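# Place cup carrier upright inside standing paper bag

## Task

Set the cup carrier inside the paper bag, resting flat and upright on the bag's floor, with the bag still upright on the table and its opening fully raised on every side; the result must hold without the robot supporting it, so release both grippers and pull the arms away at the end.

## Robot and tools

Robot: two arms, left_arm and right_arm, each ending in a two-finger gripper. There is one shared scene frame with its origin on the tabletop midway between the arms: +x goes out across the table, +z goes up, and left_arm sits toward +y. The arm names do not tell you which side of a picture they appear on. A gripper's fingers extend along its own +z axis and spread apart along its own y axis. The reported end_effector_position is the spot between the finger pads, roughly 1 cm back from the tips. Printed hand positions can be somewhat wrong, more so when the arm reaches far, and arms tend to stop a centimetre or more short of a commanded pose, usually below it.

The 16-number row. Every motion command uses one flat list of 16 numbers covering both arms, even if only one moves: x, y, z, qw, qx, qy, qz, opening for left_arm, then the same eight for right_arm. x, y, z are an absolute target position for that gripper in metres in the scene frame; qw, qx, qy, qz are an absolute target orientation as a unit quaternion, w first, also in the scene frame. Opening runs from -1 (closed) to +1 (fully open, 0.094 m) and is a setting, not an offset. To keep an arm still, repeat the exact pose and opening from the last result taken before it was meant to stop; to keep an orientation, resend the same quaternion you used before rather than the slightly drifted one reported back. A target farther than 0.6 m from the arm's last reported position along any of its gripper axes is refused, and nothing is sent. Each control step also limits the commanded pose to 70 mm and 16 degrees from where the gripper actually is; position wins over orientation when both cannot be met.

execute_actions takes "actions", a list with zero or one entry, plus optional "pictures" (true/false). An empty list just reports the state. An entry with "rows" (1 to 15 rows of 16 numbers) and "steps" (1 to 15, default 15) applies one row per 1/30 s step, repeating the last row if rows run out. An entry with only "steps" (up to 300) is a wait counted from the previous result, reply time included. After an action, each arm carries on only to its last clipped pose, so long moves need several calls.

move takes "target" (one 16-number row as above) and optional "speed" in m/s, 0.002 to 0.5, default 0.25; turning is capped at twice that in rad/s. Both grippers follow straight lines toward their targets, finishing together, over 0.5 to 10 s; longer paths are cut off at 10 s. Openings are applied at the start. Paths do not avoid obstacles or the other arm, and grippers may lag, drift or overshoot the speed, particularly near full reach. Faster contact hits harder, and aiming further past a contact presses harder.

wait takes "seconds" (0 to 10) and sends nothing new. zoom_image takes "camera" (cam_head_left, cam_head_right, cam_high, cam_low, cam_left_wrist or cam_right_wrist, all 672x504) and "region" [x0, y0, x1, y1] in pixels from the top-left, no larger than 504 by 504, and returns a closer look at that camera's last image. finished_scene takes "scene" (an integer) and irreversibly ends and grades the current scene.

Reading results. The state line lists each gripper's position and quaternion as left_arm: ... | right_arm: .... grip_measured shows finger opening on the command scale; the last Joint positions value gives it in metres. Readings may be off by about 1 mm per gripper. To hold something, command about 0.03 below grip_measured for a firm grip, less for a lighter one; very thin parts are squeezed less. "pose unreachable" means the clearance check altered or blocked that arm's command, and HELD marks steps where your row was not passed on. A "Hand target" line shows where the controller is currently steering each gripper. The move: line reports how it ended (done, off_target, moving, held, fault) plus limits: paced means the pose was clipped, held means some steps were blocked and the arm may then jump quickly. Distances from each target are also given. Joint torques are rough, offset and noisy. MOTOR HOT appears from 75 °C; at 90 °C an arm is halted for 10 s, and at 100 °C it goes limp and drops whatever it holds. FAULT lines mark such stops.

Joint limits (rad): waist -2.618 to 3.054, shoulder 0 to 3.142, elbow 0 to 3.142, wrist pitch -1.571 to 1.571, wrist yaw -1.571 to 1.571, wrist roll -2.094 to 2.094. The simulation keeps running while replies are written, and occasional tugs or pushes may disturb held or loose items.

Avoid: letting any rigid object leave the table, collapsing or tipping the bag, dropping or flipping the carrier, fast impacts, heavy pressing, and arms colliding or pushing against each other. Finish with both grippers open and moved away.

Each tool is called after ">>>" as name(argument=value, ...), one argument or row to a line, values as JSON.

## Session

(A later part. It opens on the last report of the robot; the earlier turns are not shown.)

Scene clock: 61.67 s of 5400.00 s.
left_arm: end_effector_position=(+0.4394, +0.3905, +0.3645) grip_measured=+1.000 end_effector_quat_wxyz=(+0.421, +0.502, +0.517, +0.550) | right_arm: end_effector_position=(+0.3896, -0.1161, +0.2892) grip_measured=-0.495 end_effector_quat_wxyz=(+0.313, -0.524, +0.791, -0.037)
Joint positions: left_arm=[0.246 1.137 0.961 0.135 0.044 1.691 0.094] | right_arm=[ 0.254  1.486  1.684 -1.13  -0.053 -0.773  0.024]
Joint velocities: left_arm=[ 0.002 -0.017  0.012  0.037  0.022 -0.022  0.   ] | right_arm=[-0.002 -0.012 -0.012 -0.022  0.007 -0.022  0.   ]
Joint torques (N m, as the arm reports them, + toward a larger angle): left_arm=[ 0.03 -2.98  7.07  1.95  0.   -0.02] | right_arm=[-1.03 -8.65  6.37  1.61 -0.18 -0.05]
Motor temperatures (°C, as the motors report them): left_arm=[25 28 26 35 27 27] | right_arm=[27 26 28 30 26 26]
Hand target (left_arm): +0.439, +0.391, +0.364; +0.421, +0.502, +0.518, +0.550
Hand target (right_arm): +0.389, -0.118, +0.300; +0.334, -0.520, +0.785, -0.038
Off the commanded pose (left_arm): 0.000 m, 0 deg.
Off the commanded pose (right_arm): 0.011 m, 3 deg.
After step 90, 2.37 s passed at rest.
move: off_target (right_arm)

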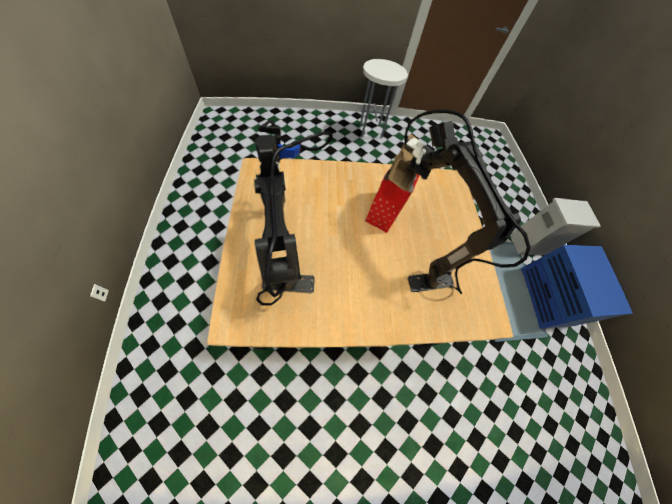

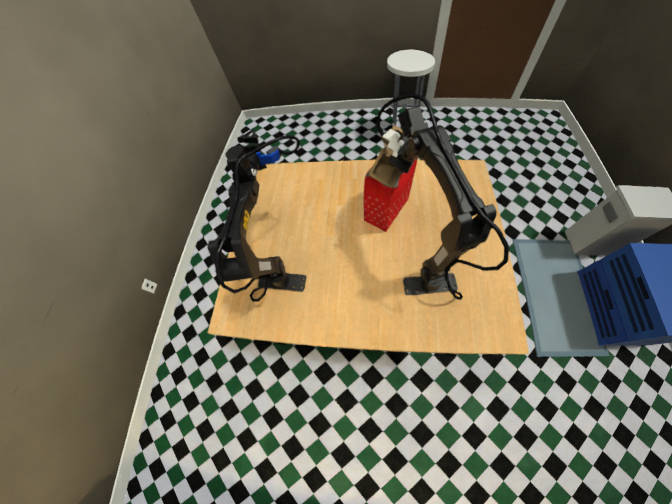

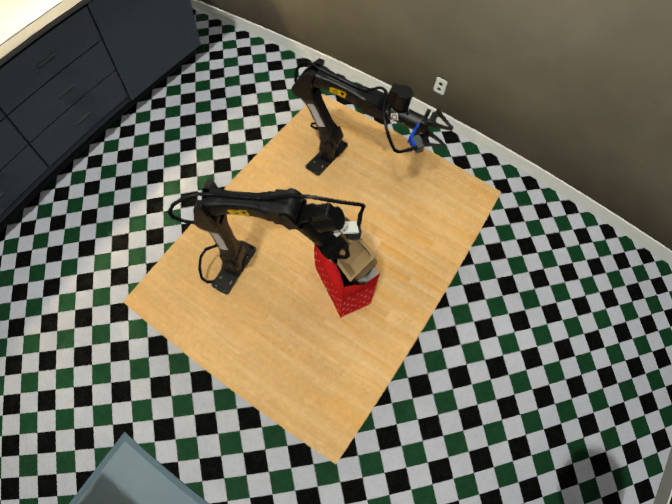

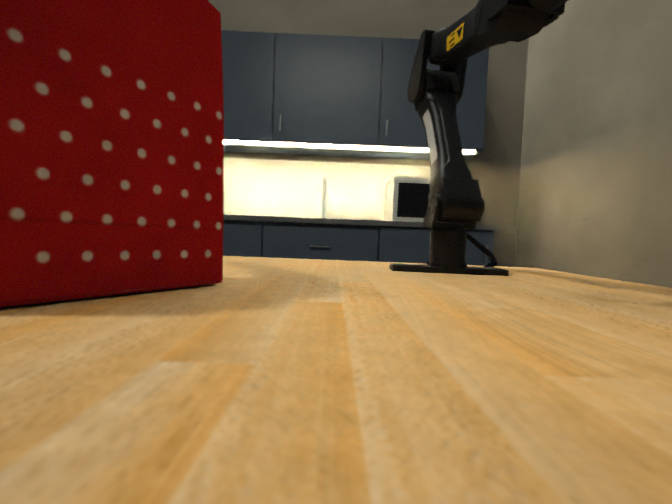

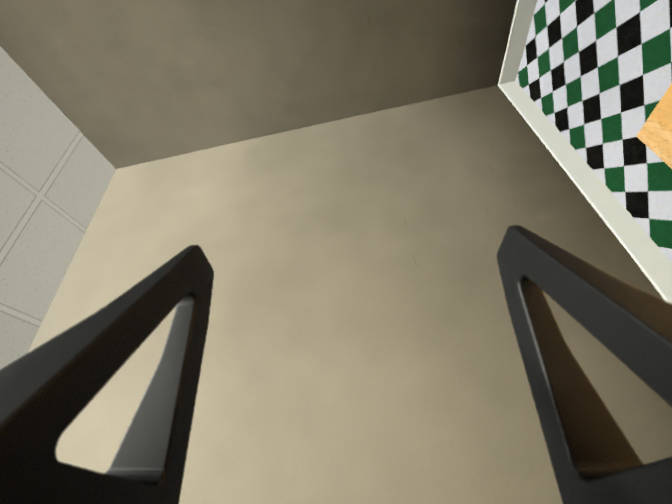

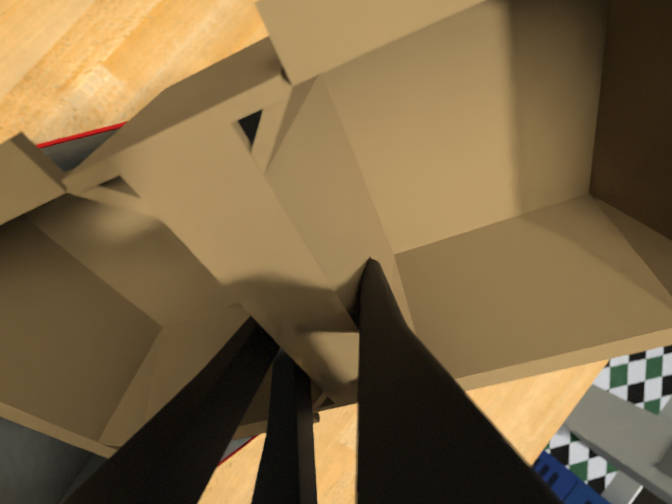

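>>> move(
  target=[0.4394,0.3905,0.3645,0.421,0.502,0.518,0.55,1,0.393,-0.118,0.255,0.282,-0.493,0.823,0.022,-0.54],
  speed=0.05,
)

>>> zoom_image(
  camera="cam_high",
  region=[280, 180, 420, 320],
)

>>> zoom_image(
  camera="cam_head_left",
  region=[330, 100, 470, 240],
)

Scene clock: 67.93 s of 5400.00 s.
left_arm: end_effector_position=(+0.4394, +0.3905, +0.3645) grip_measured=+1.000 end_effector_quat_wxyz=(+0.421, +0.503, +0.517, +0.551) | right_arm: end_effector_position=(+0.3882, -0.1184, +0.2600) grip_measured=-0.495 end_effector_quat_wxyz=(+0.282, -0.498, +0.820, +0.014)
Joint positions: left_arm=[0.246 1.137 0.961 0.135 0.044 1.691 0.094] | right_arm=[ 0.207  1.511  1.625 -1.128 -0.142 -0.719  0.024]
Joint velocities: left_arm=[ 0.017 -0.012 -0.012  0.022 -0.007  0.037  0.   ] | right_arm=[ 0.002 -0.002  0.007  0.066 -0.037  0.022  0.001]
Joint torques (N m, as the arm reports them, + toward a larger angle): left_arm=[-0.04 -3.05  7.01  1.95  0.04 -0.02] | right_arm=[-1.02 -5.26  6.34  1.42 -0.26  0.04]
Motor temperatures (°C, as the motors report them): left_arm=[25 28 26 35 27 27] | right_arm=[27 27 28 30 26 26]
Hand target (left_arm): +0.439, +0.391, +0.364; +0.421, +0.502, +0.518, +0.550
Hand target (right_arm): +0.392, -0.118, +0.255; +0.282, -0.492, +0.823, +0.022
Off the commanded pose (left_arm): 0.000 m, 0 deg.
Off the commanded pose (right_arm): 0.007 m, 1 deg.
After step 90, 1.43 s passed at rest.
move: done

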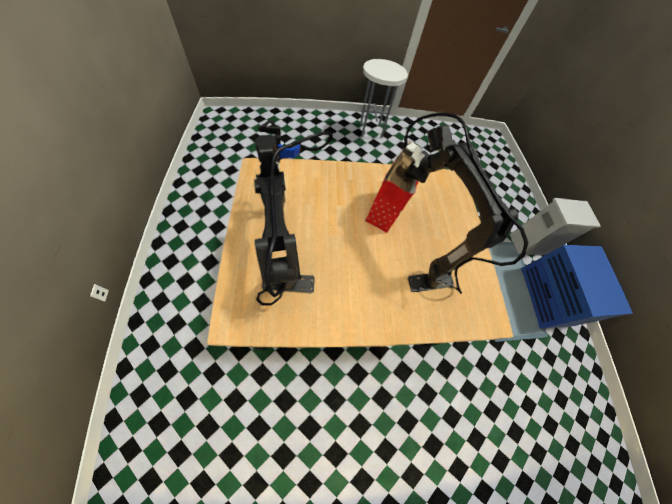

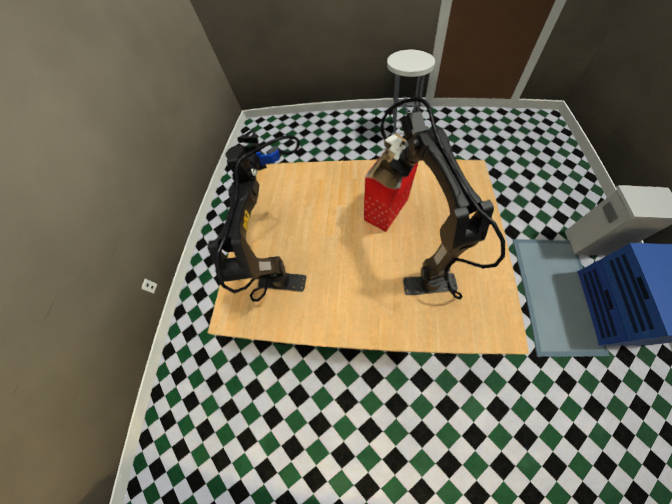

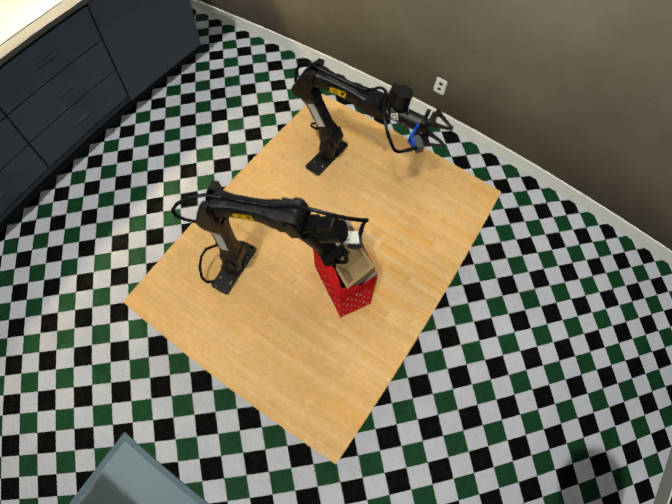

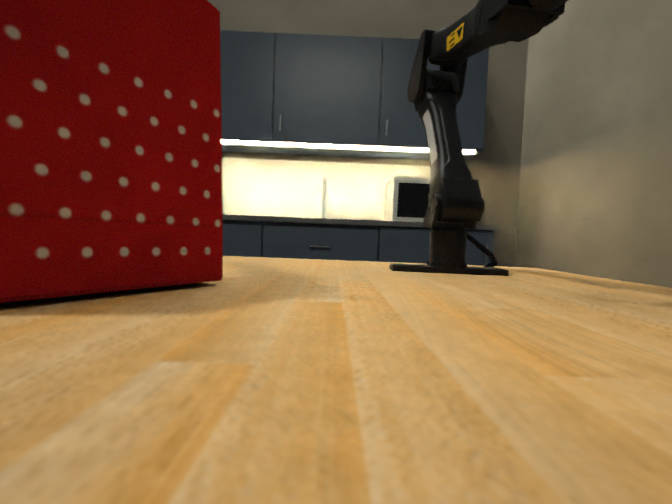

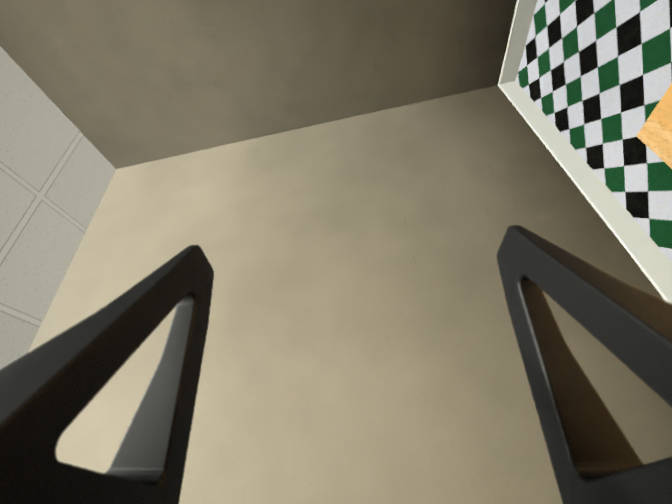

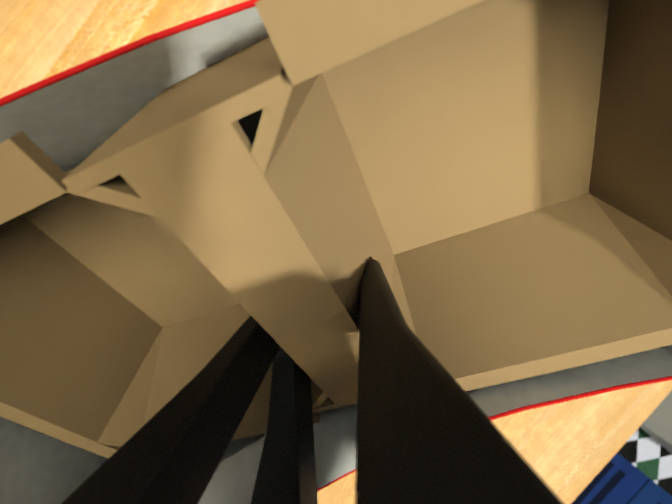

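Region (280, 180, 420, 320) of cam_high's 672x504 image, scaled by 3.600, with more detail than that image has.

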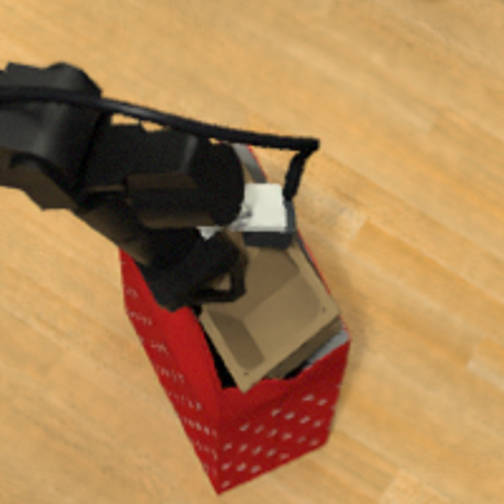

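Region (330, 100, 470, 240) of cam_head_left's 672x504 image, scaled by 3.600, with more detail than that image has.

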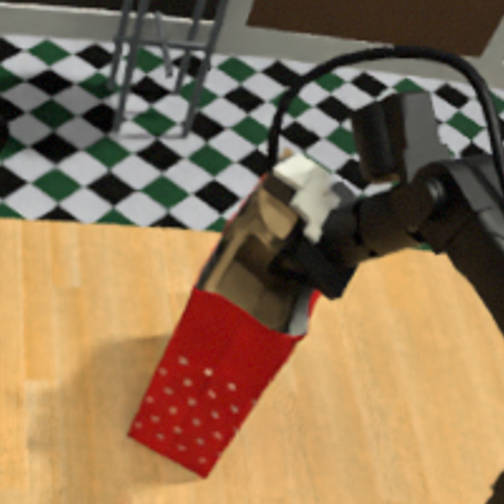

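>>> execute_actions(
  actions=[],
)

Scene clock: 80.80 s of 5400.00 s.
left_arm: end_effector_position=(+0.4394, +0.3905, +0.3645) grip_measured=+1.000 end_effector_quat_wxyz=(+0.421, +0.503, +0.517, +0.551) | right_arm: end_effector_position=(+0.3881, -0.1181, +0.2600) grip_measured=-0.495 end_effector_quat_wxyz=(+0.282, -0.498, +0.820, +0.015)
Joint positions: left_arm=[0.246 1.137 0.961 0.135 0.044 1.691 0.094] | right_arm=[ 0.207  1.511  1.625 -1.128 -0.143 -0.718  0.024]
Joint velocities: left_arm=[-0.002 -0.002  0.007 -0.022  0.007  0.022  0.   ] | right_arm=[ 0.002 -0.027 -0.002  0.022 -0.066 -0.037 -0.001]
Joint torques (N m, as the arm reports them, + toward a larger angle): left_arm=[-0.03 -3.02  6.98  1.97  0.01 -0.05] | right_arm=[-1.03 -5.37  6.35  1.43 -0.26  0.07]
Motor temperatures (°C, as the motors report them): left_arm=[25 28 26 36 27 27] | right_arm=[27 26 28 30 26 26]
Hand target (left_arm): +0.439, +0.391, +0.364; +0.421, +0.502, +0.518, +0.550
Hand target (right_arm): +0.392, -0.118, +0.255; +0.282, -0.492, +0.823, +0.022
Off the commanded pose (left_arm): 0.000 m, 0 deg.
Off the commanded pose (right_arm): 0.007 m, 1 deg.
Steps of this call (steps 1 to 90: nothing new was sent; then 9.87 s passed at rest). Readings (end_effector_position):
1: left_arm (+0.4394, +0.3905, +0.3645) | right_arm (+0.3882, -0.1183, +0.2600)
2: left_arm (+0.4394, +0.3905, +0.3645) | right_arm (+0.3882, -0.1183, +0.2600)
4: left_arm (+0.4394, +0.3905, +0.3645) | right_arm (+0.3881, -0.1182, +0.2600)
8: left_arm (+0.4394, +0.3905, +0.3645) | right_arm (+0.3881, -0.1182, +0.2600)
90: the state above

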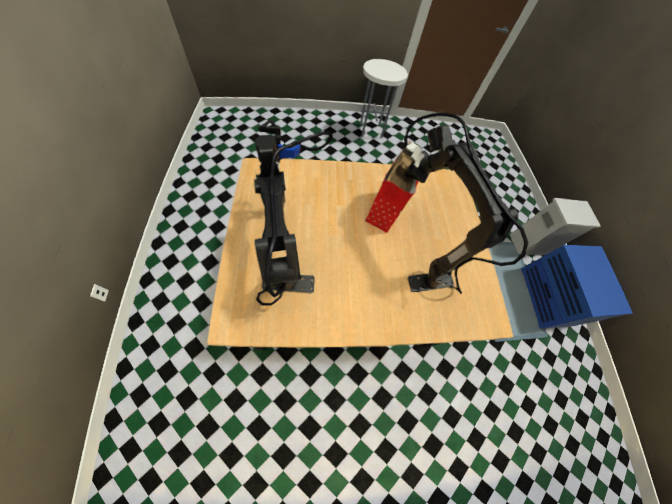

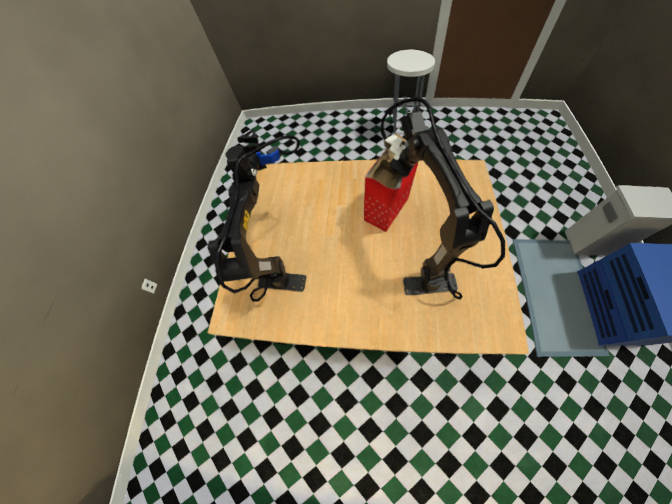

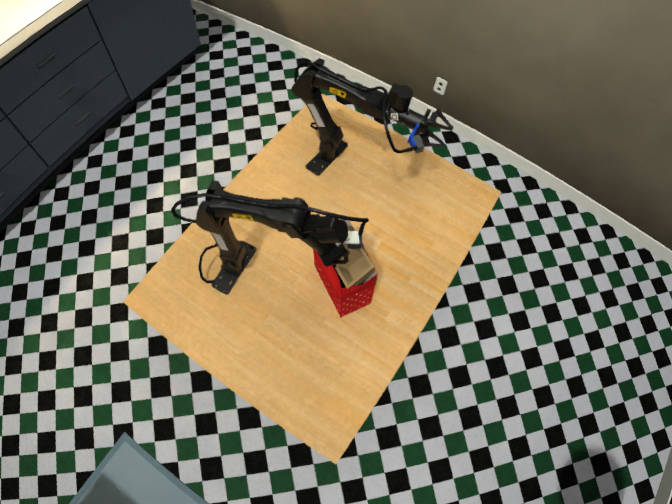

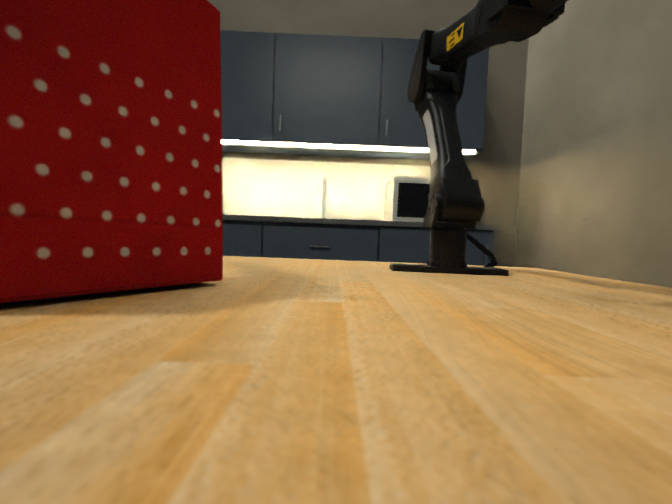

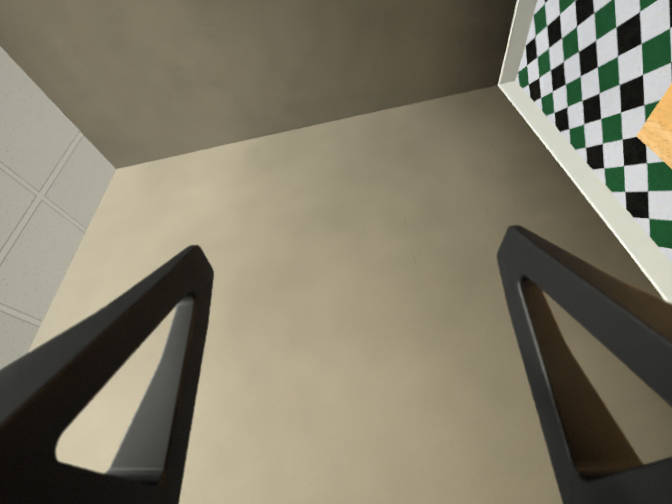

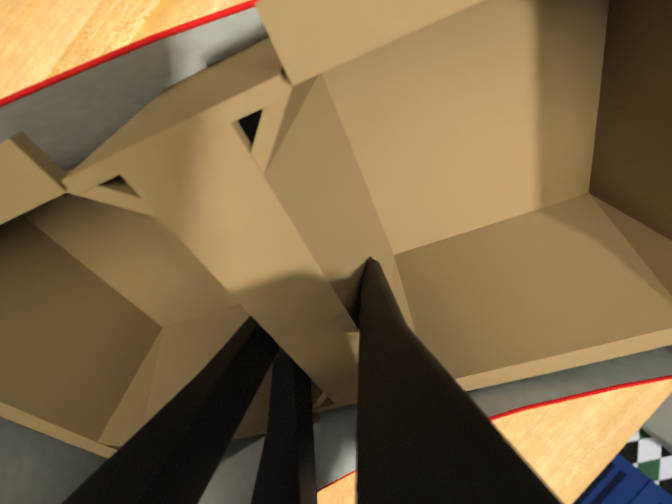

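>>> move(
  target=[0.4394,0.3905,0.3645,0.421,0.502,0.518,0.55,1,0.39,-0.114,0.232,0.216,-0.491,0.845,0.002,-0.54],
  speed=0.04,
)

>>> zoom_image(
  camera="cam_high",
  region=[280,180,420,320],
)

Scene clock: 87.23 s of 5400.00 s.
left_arm: end_effector_position=(+0.4394, +0.3905, +0.3645) grip_measured=+1.000 end_effector_quat_wxyz=(+0.421, +0.503, +0.517, +0.551) | right_arm: end_effector_position=(+0.3899, -0.1172, +0.2302) grip_measured=-0.495 end_effector_quat_wxyz=(+0.221, -0.490, +0.843, +0.001)
Joint positions: left_arm=[0.246 1.137 0.961 0.135 0.044 1.691 0.094] | right_arm=[ 0.243  1.595  1.645 -1.18  -0.07  -0.669  0.024]
Joint velocities: left_arm=[ 0.007 -0.007  0.007 -0.007  0.022  0.081  0.   ] | right_arm=[ 0.002 -0.017  0.007  0.007 -0.051 -0.022  0.001]
Joint torques (N m, as the arm reports them, + toward a larger angle): left_arm=[ 0.06 -3.02  7.04  1.96  0.   -0.05] | right_arm=[ 0.96 -5.82  9.92  0.8   0.02  0.1 ]
Motor temperatures (°C, as the motors report them): left_arm=[25 28 26 36 27 27] | right_arm=[27 26 28 30 26 26]
Hand target (left_arm): +0.439, +0.391, +0.364; +0.421, +0.502, +0.518, +0.550
Hand target (right_arm): +0.389, -0.114, +0.232; +0.216, -0.490, +0.845, +0.001
Off the commanded pose (left_arm): 0.000 m, 0 deg.
Off the commanded pose (right_arm): 0.004 m, 1 deg.
After step 90, 1.37 s passed at rest.
move: done

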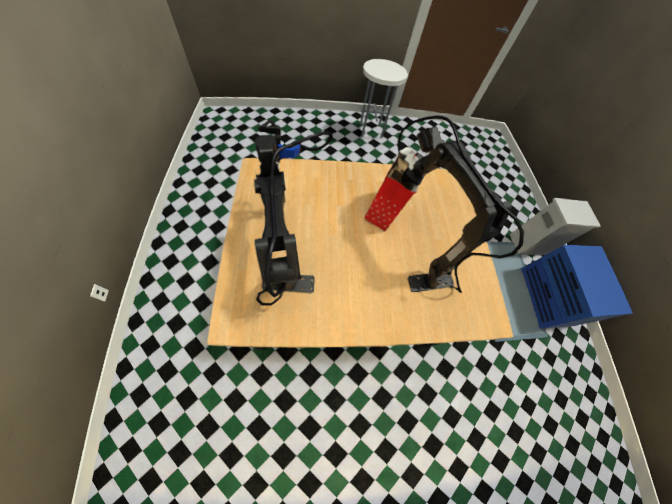

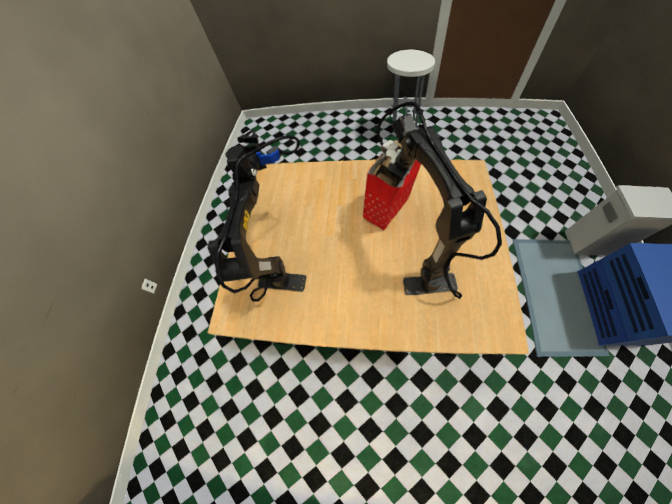

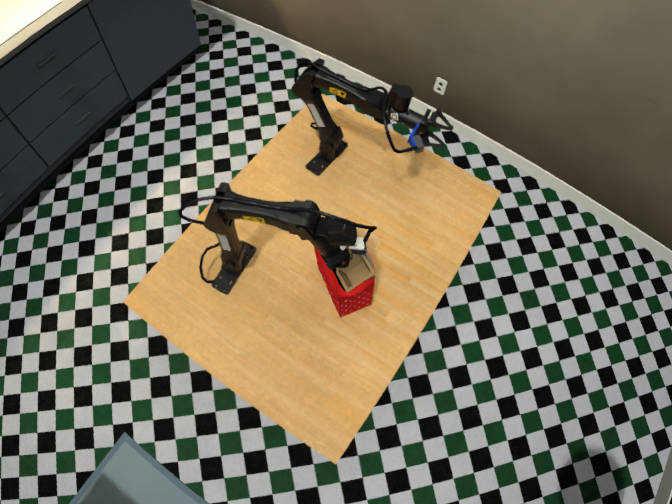

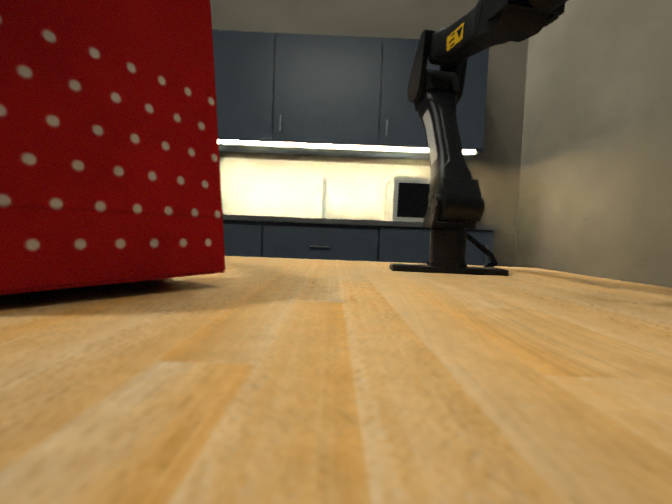

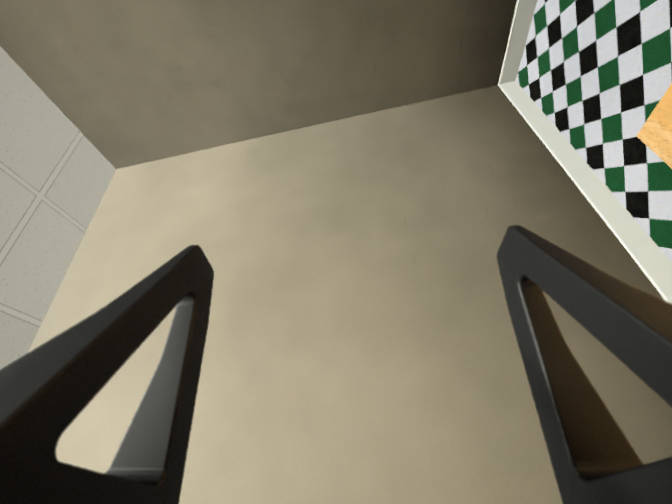

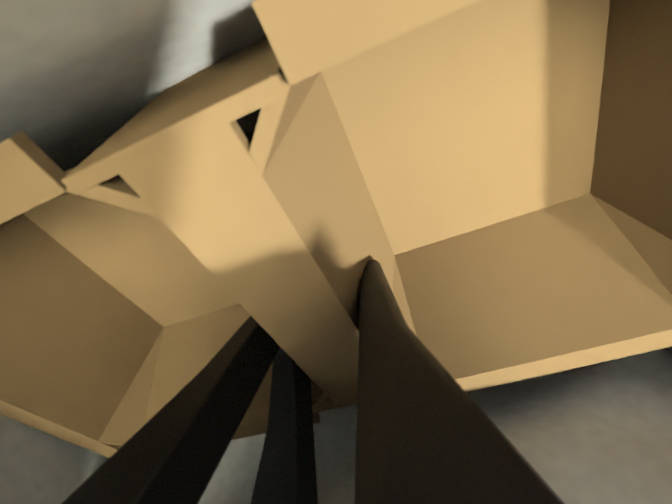

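Region (280, 180, 420, 320) of cam_high's 672x504 image, scaled by 3.600, with more detail than that image has.

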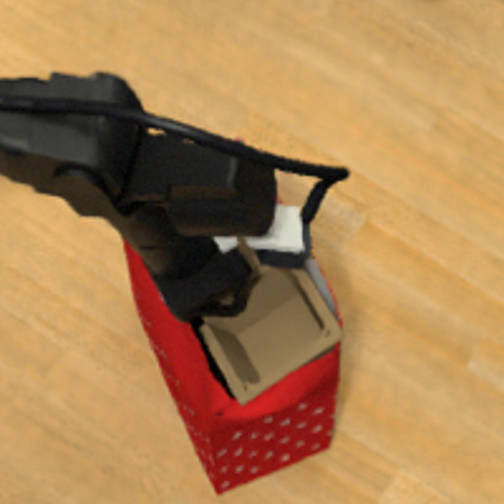

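The far rim is caught under the carrier's lip, so I'm lifting and shifting back along the bag's axis.

>>> move(
  target=[0.4394,0.3905,0.3645,0.421,0.502,0.518,0.55,1,0.376,-0.104,0.278,0.282,-0.493,0.823,0.022,-0.54],
  speed=0.04,
)

>>> zoom_image(
  camera="cam_high",
  region=[280,180,420,320],
)

>>> zoom_image(
  camera="cam_head_right",
  region=[330,100,470,240],
)

Scene clock: 105.30 s of 5400.00 s.
left_arm: end_effector_position=(+0.4394, +0.3905, +0.3645) grip_measured=+1.000 end_effector_quat_wxyz=(+0.421, +0.503, +0.517, +0.551) | right_arm: end_effector_position=(+0.3816, -0.1097, +0.2575) grip_measured=-0.495 end_effector_quat_wxyz=(+0.256, -0.493, +0.832, +0.016)
Joint positions: left_arm=[0.246 1.137 0.961 0.135 0.044 1.691 0.094] | right_arm=[ 0.251  1.546  1.676 -1.193 -0.11  -0.665  0.024]
Joint velocities: left_arm=[-0.022 -0.007 -0.012 -0.007 -0.022 -0.081  0.   ] | right_arm=[ 0.012 -0.017 -0.002  0.022  0.007  0.007 -0.   ]
Joint torques (N m, as the arm reports them, + toward a larger angle): left_arm=[-0.06 -2.96  6.98  1.95  0.   -0.02] | right_arm=[ 1.1  -9.16 10.24  1.08 -0.22  0.06]
Motor temperatures (°C, as the motors report them): left_arm=[25 28 26 37 27 27] | right_arm=[27 26 29 29 26 26]
Hand target (left_arm): +0.439, +0.391, +0.364; +0.421, +0.502, +0.518, +0.550
Hand target (right_arm): +0.376, -0.104, +0.278; +0.282, -0.494, +0.822, +0.022
Off the commanded pose (left_arm): 0.000 m, 0 deg.
Off the commanded pose (right_arm): 0.022 m, 3 deg.
After step 90, 13.10 s passed at rest.
move: off_target (right_arm)

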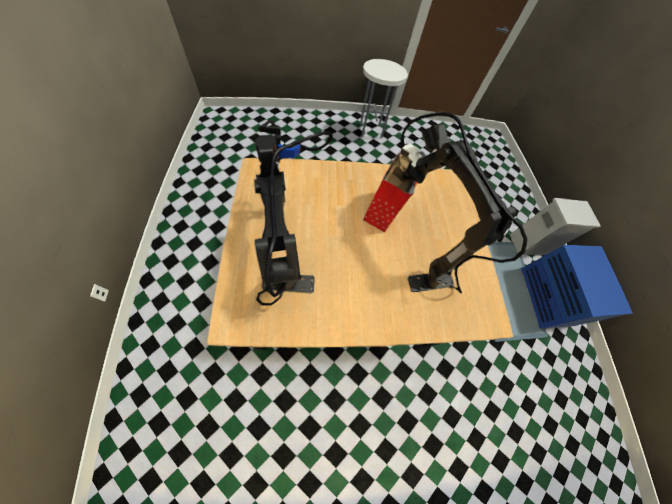

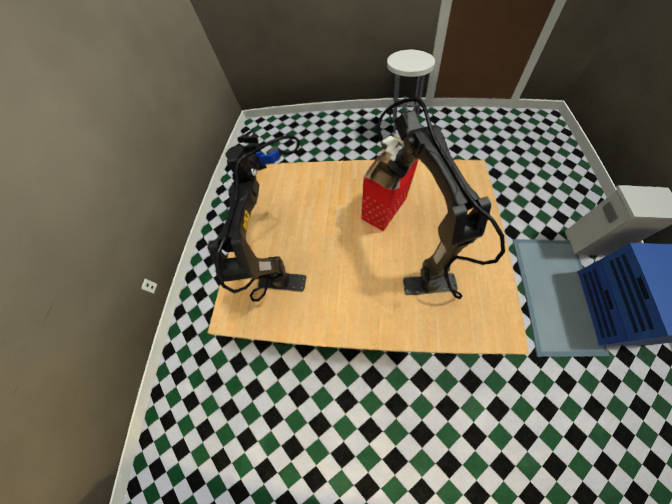

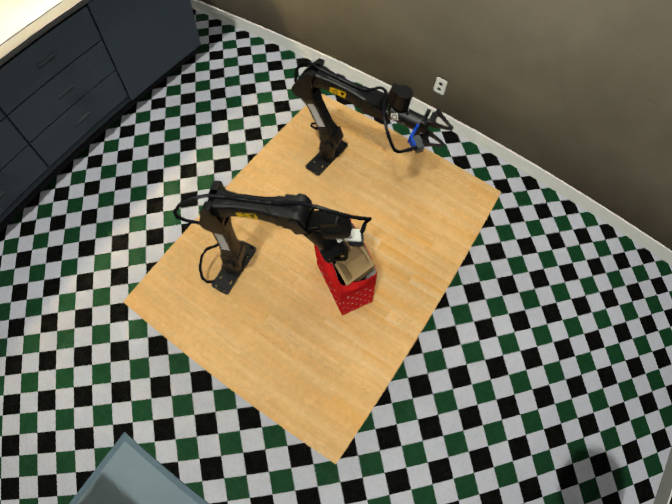

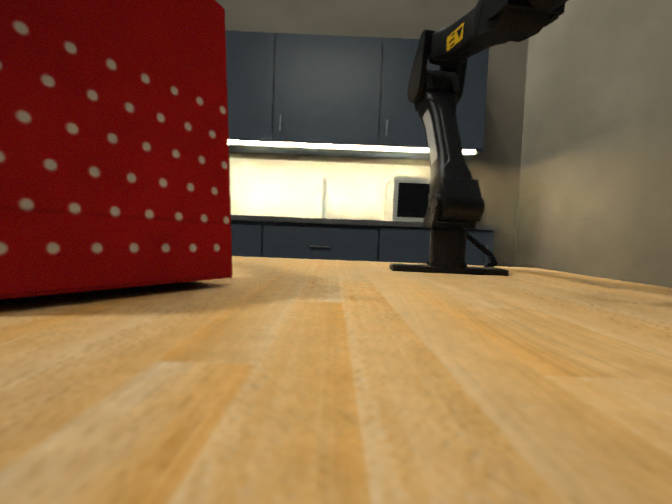

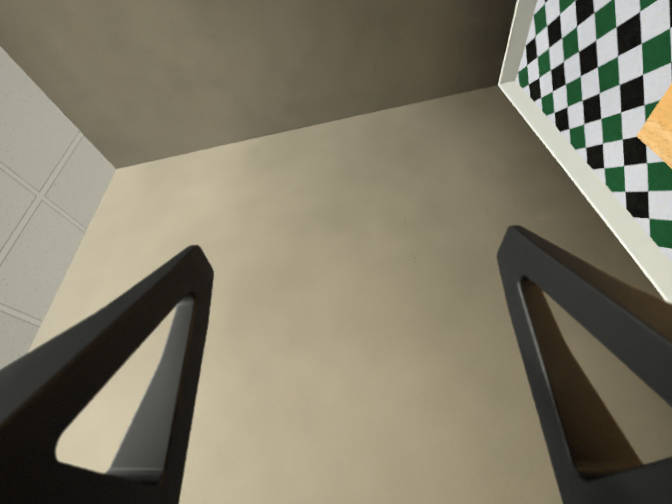

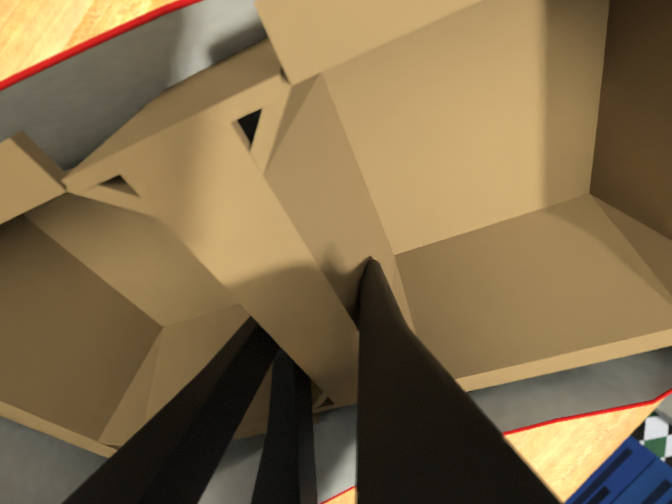

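Region (280, 180, 420, 320) of cam_high's 672x504 image, scaled by 3.600, with more detail than that image has.

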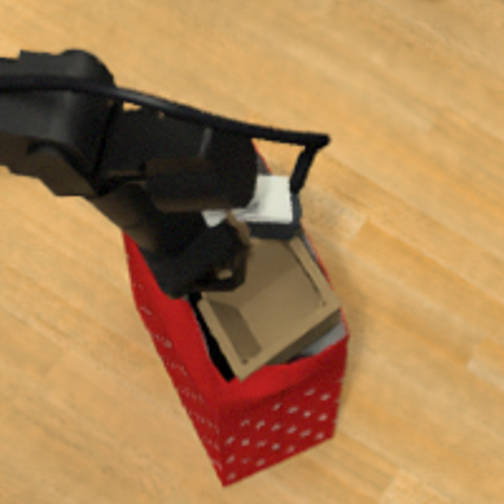

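Region (330, 100, 470, 240) of cam_head_right's 672x504 image, scaled by 3.600, with more detail than that image has.

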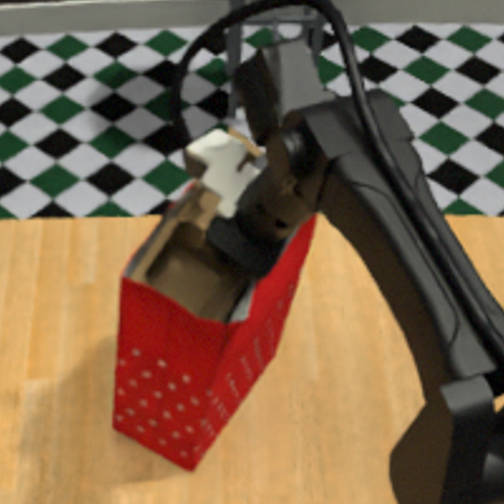

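>>> move(
  target=[0.4394,0.3905,0.3645,0.421,0.502,0.518,0.55,1,0.374,-0.102,0.262,0.254,-0.492,0.808,-0.2,-0.54],
  speed=0.06,
)

>>> zoom_image(
  camera="cam_high",
  region=[280,180,420,320],
)

>>> zoom_image(
  camera="cam_head_left",
  region=[330,100,470,240],
)

Scene clock: 114.03 s of 5400.00 s.
left_arm: end_effector_position=(+0.4394, +0.3905, +0.3645) grip_measured=+1.000 end_effector_quat_wxyz=(+0.420, +0.503, +0.517, +0.551) | right_arm: end_effector_position=(+0.3738, -0.1034, +0.2546) grip_measured=-0.495 end_effector_quat_wxyz=(+0.237, -0.500, +0.809, -0.197)
Joint positions: left_arm=[0.246 1.137 0.961 0.135 0.044 1.692 0.094] | right_arm=[ 0.534  1.546  1.625 -1.182  0.433 -0.552  0.024]
Joint velocities: left_arm=[-0.002 -0.002  0.012 -0.007 -0.007  0.037  0.   ] | right_arm=[-0.022  0.022  0.002  0.022 -0.022  0.037 -0.001]
Joint torques (N m, as the arm reports them, + toward a larger angle): left_arm=[ 0.11 -3.05  7.    1.94  0.02 -0.06] | right_arm=[ 1.06 -8.16  6.28  1.3   0.44  0.08]
Motor temperatures (°C, as the motors report them): left_arm=[25 28 27 37 27 27] | right_arm=[27 27 29 29 26 26]
Hand target (left_arm): +0.439, +0.391, +0.364; +0.421, +0.502, +0.518, +0.550
Hand target (right_arm): +0.374, -0.102, +0.261; +0.253, -0.493, +0.808, -0.202
Off the commanded pose (left_arm): 0.000 m, 0 deg.
Off the commanded pose (right_arm): 0.008 m, 2 deg.
After step 90, 1.77 s passed at rest.
move: done

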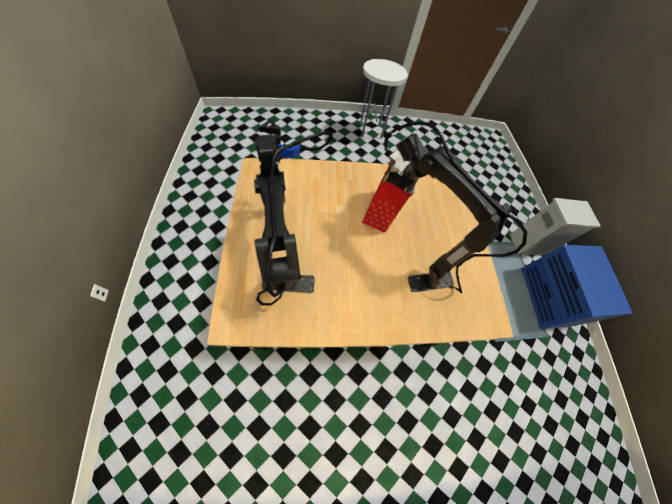

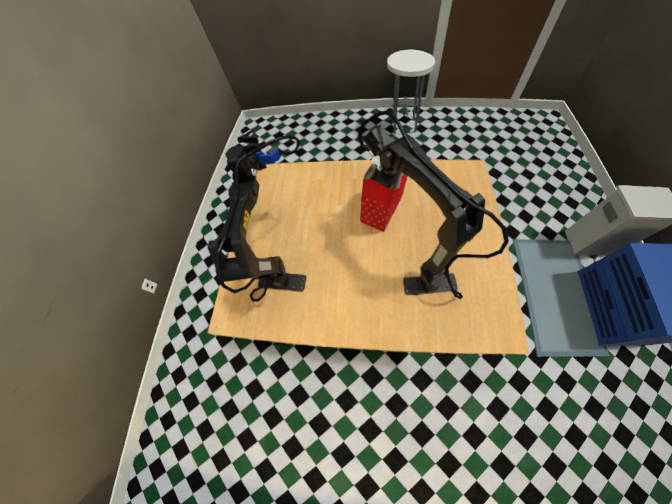

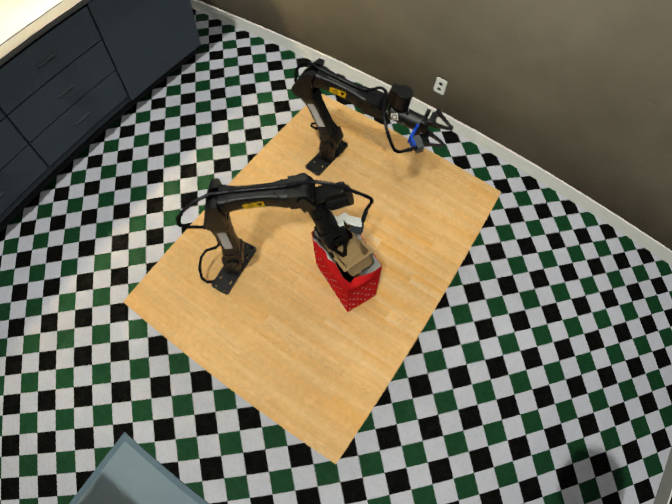

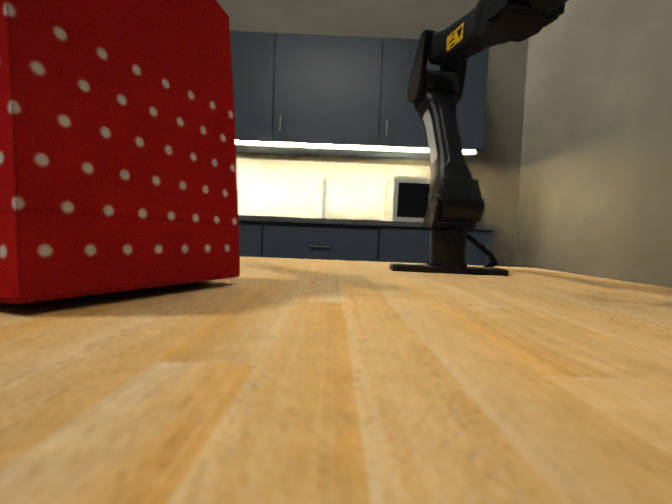

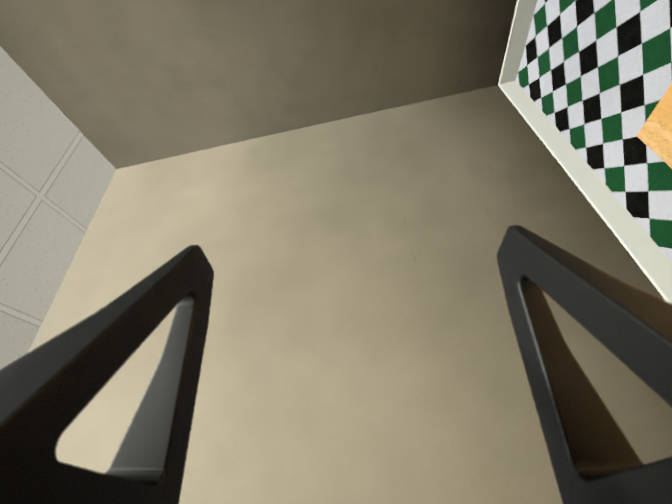

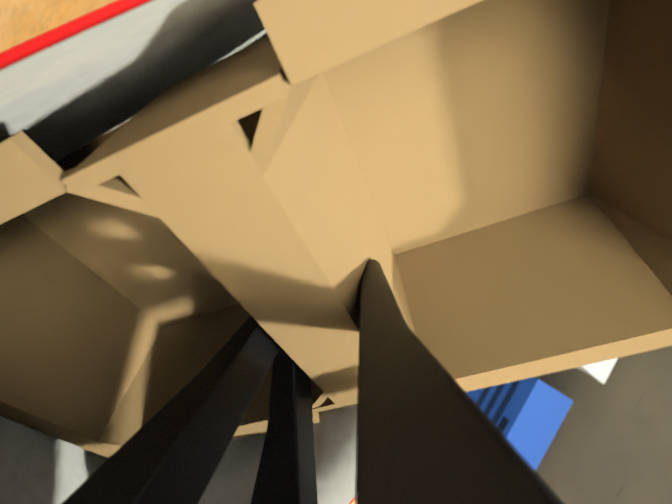

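Region (280, 180, 420, 320) of cam_high's 672x504 image, scaled by 3.600, with more detail than that image has.

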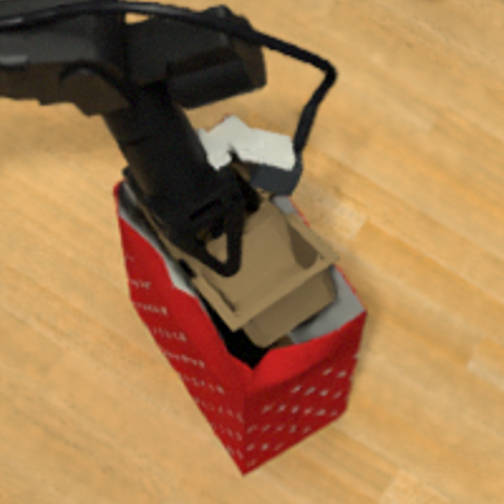

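Region (330, 100, 470, 240) of cam_head_left's 672x504 image, scaled by 3.600, with more detail than that image has.

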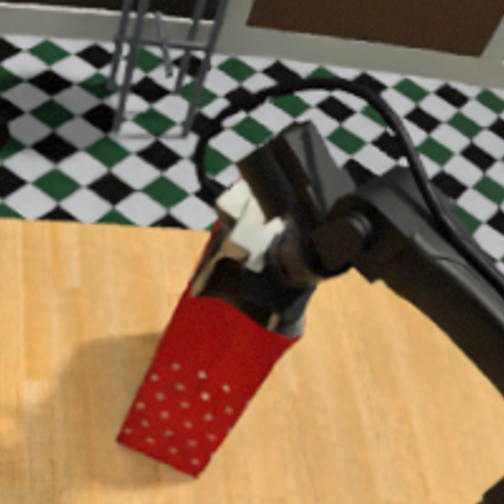

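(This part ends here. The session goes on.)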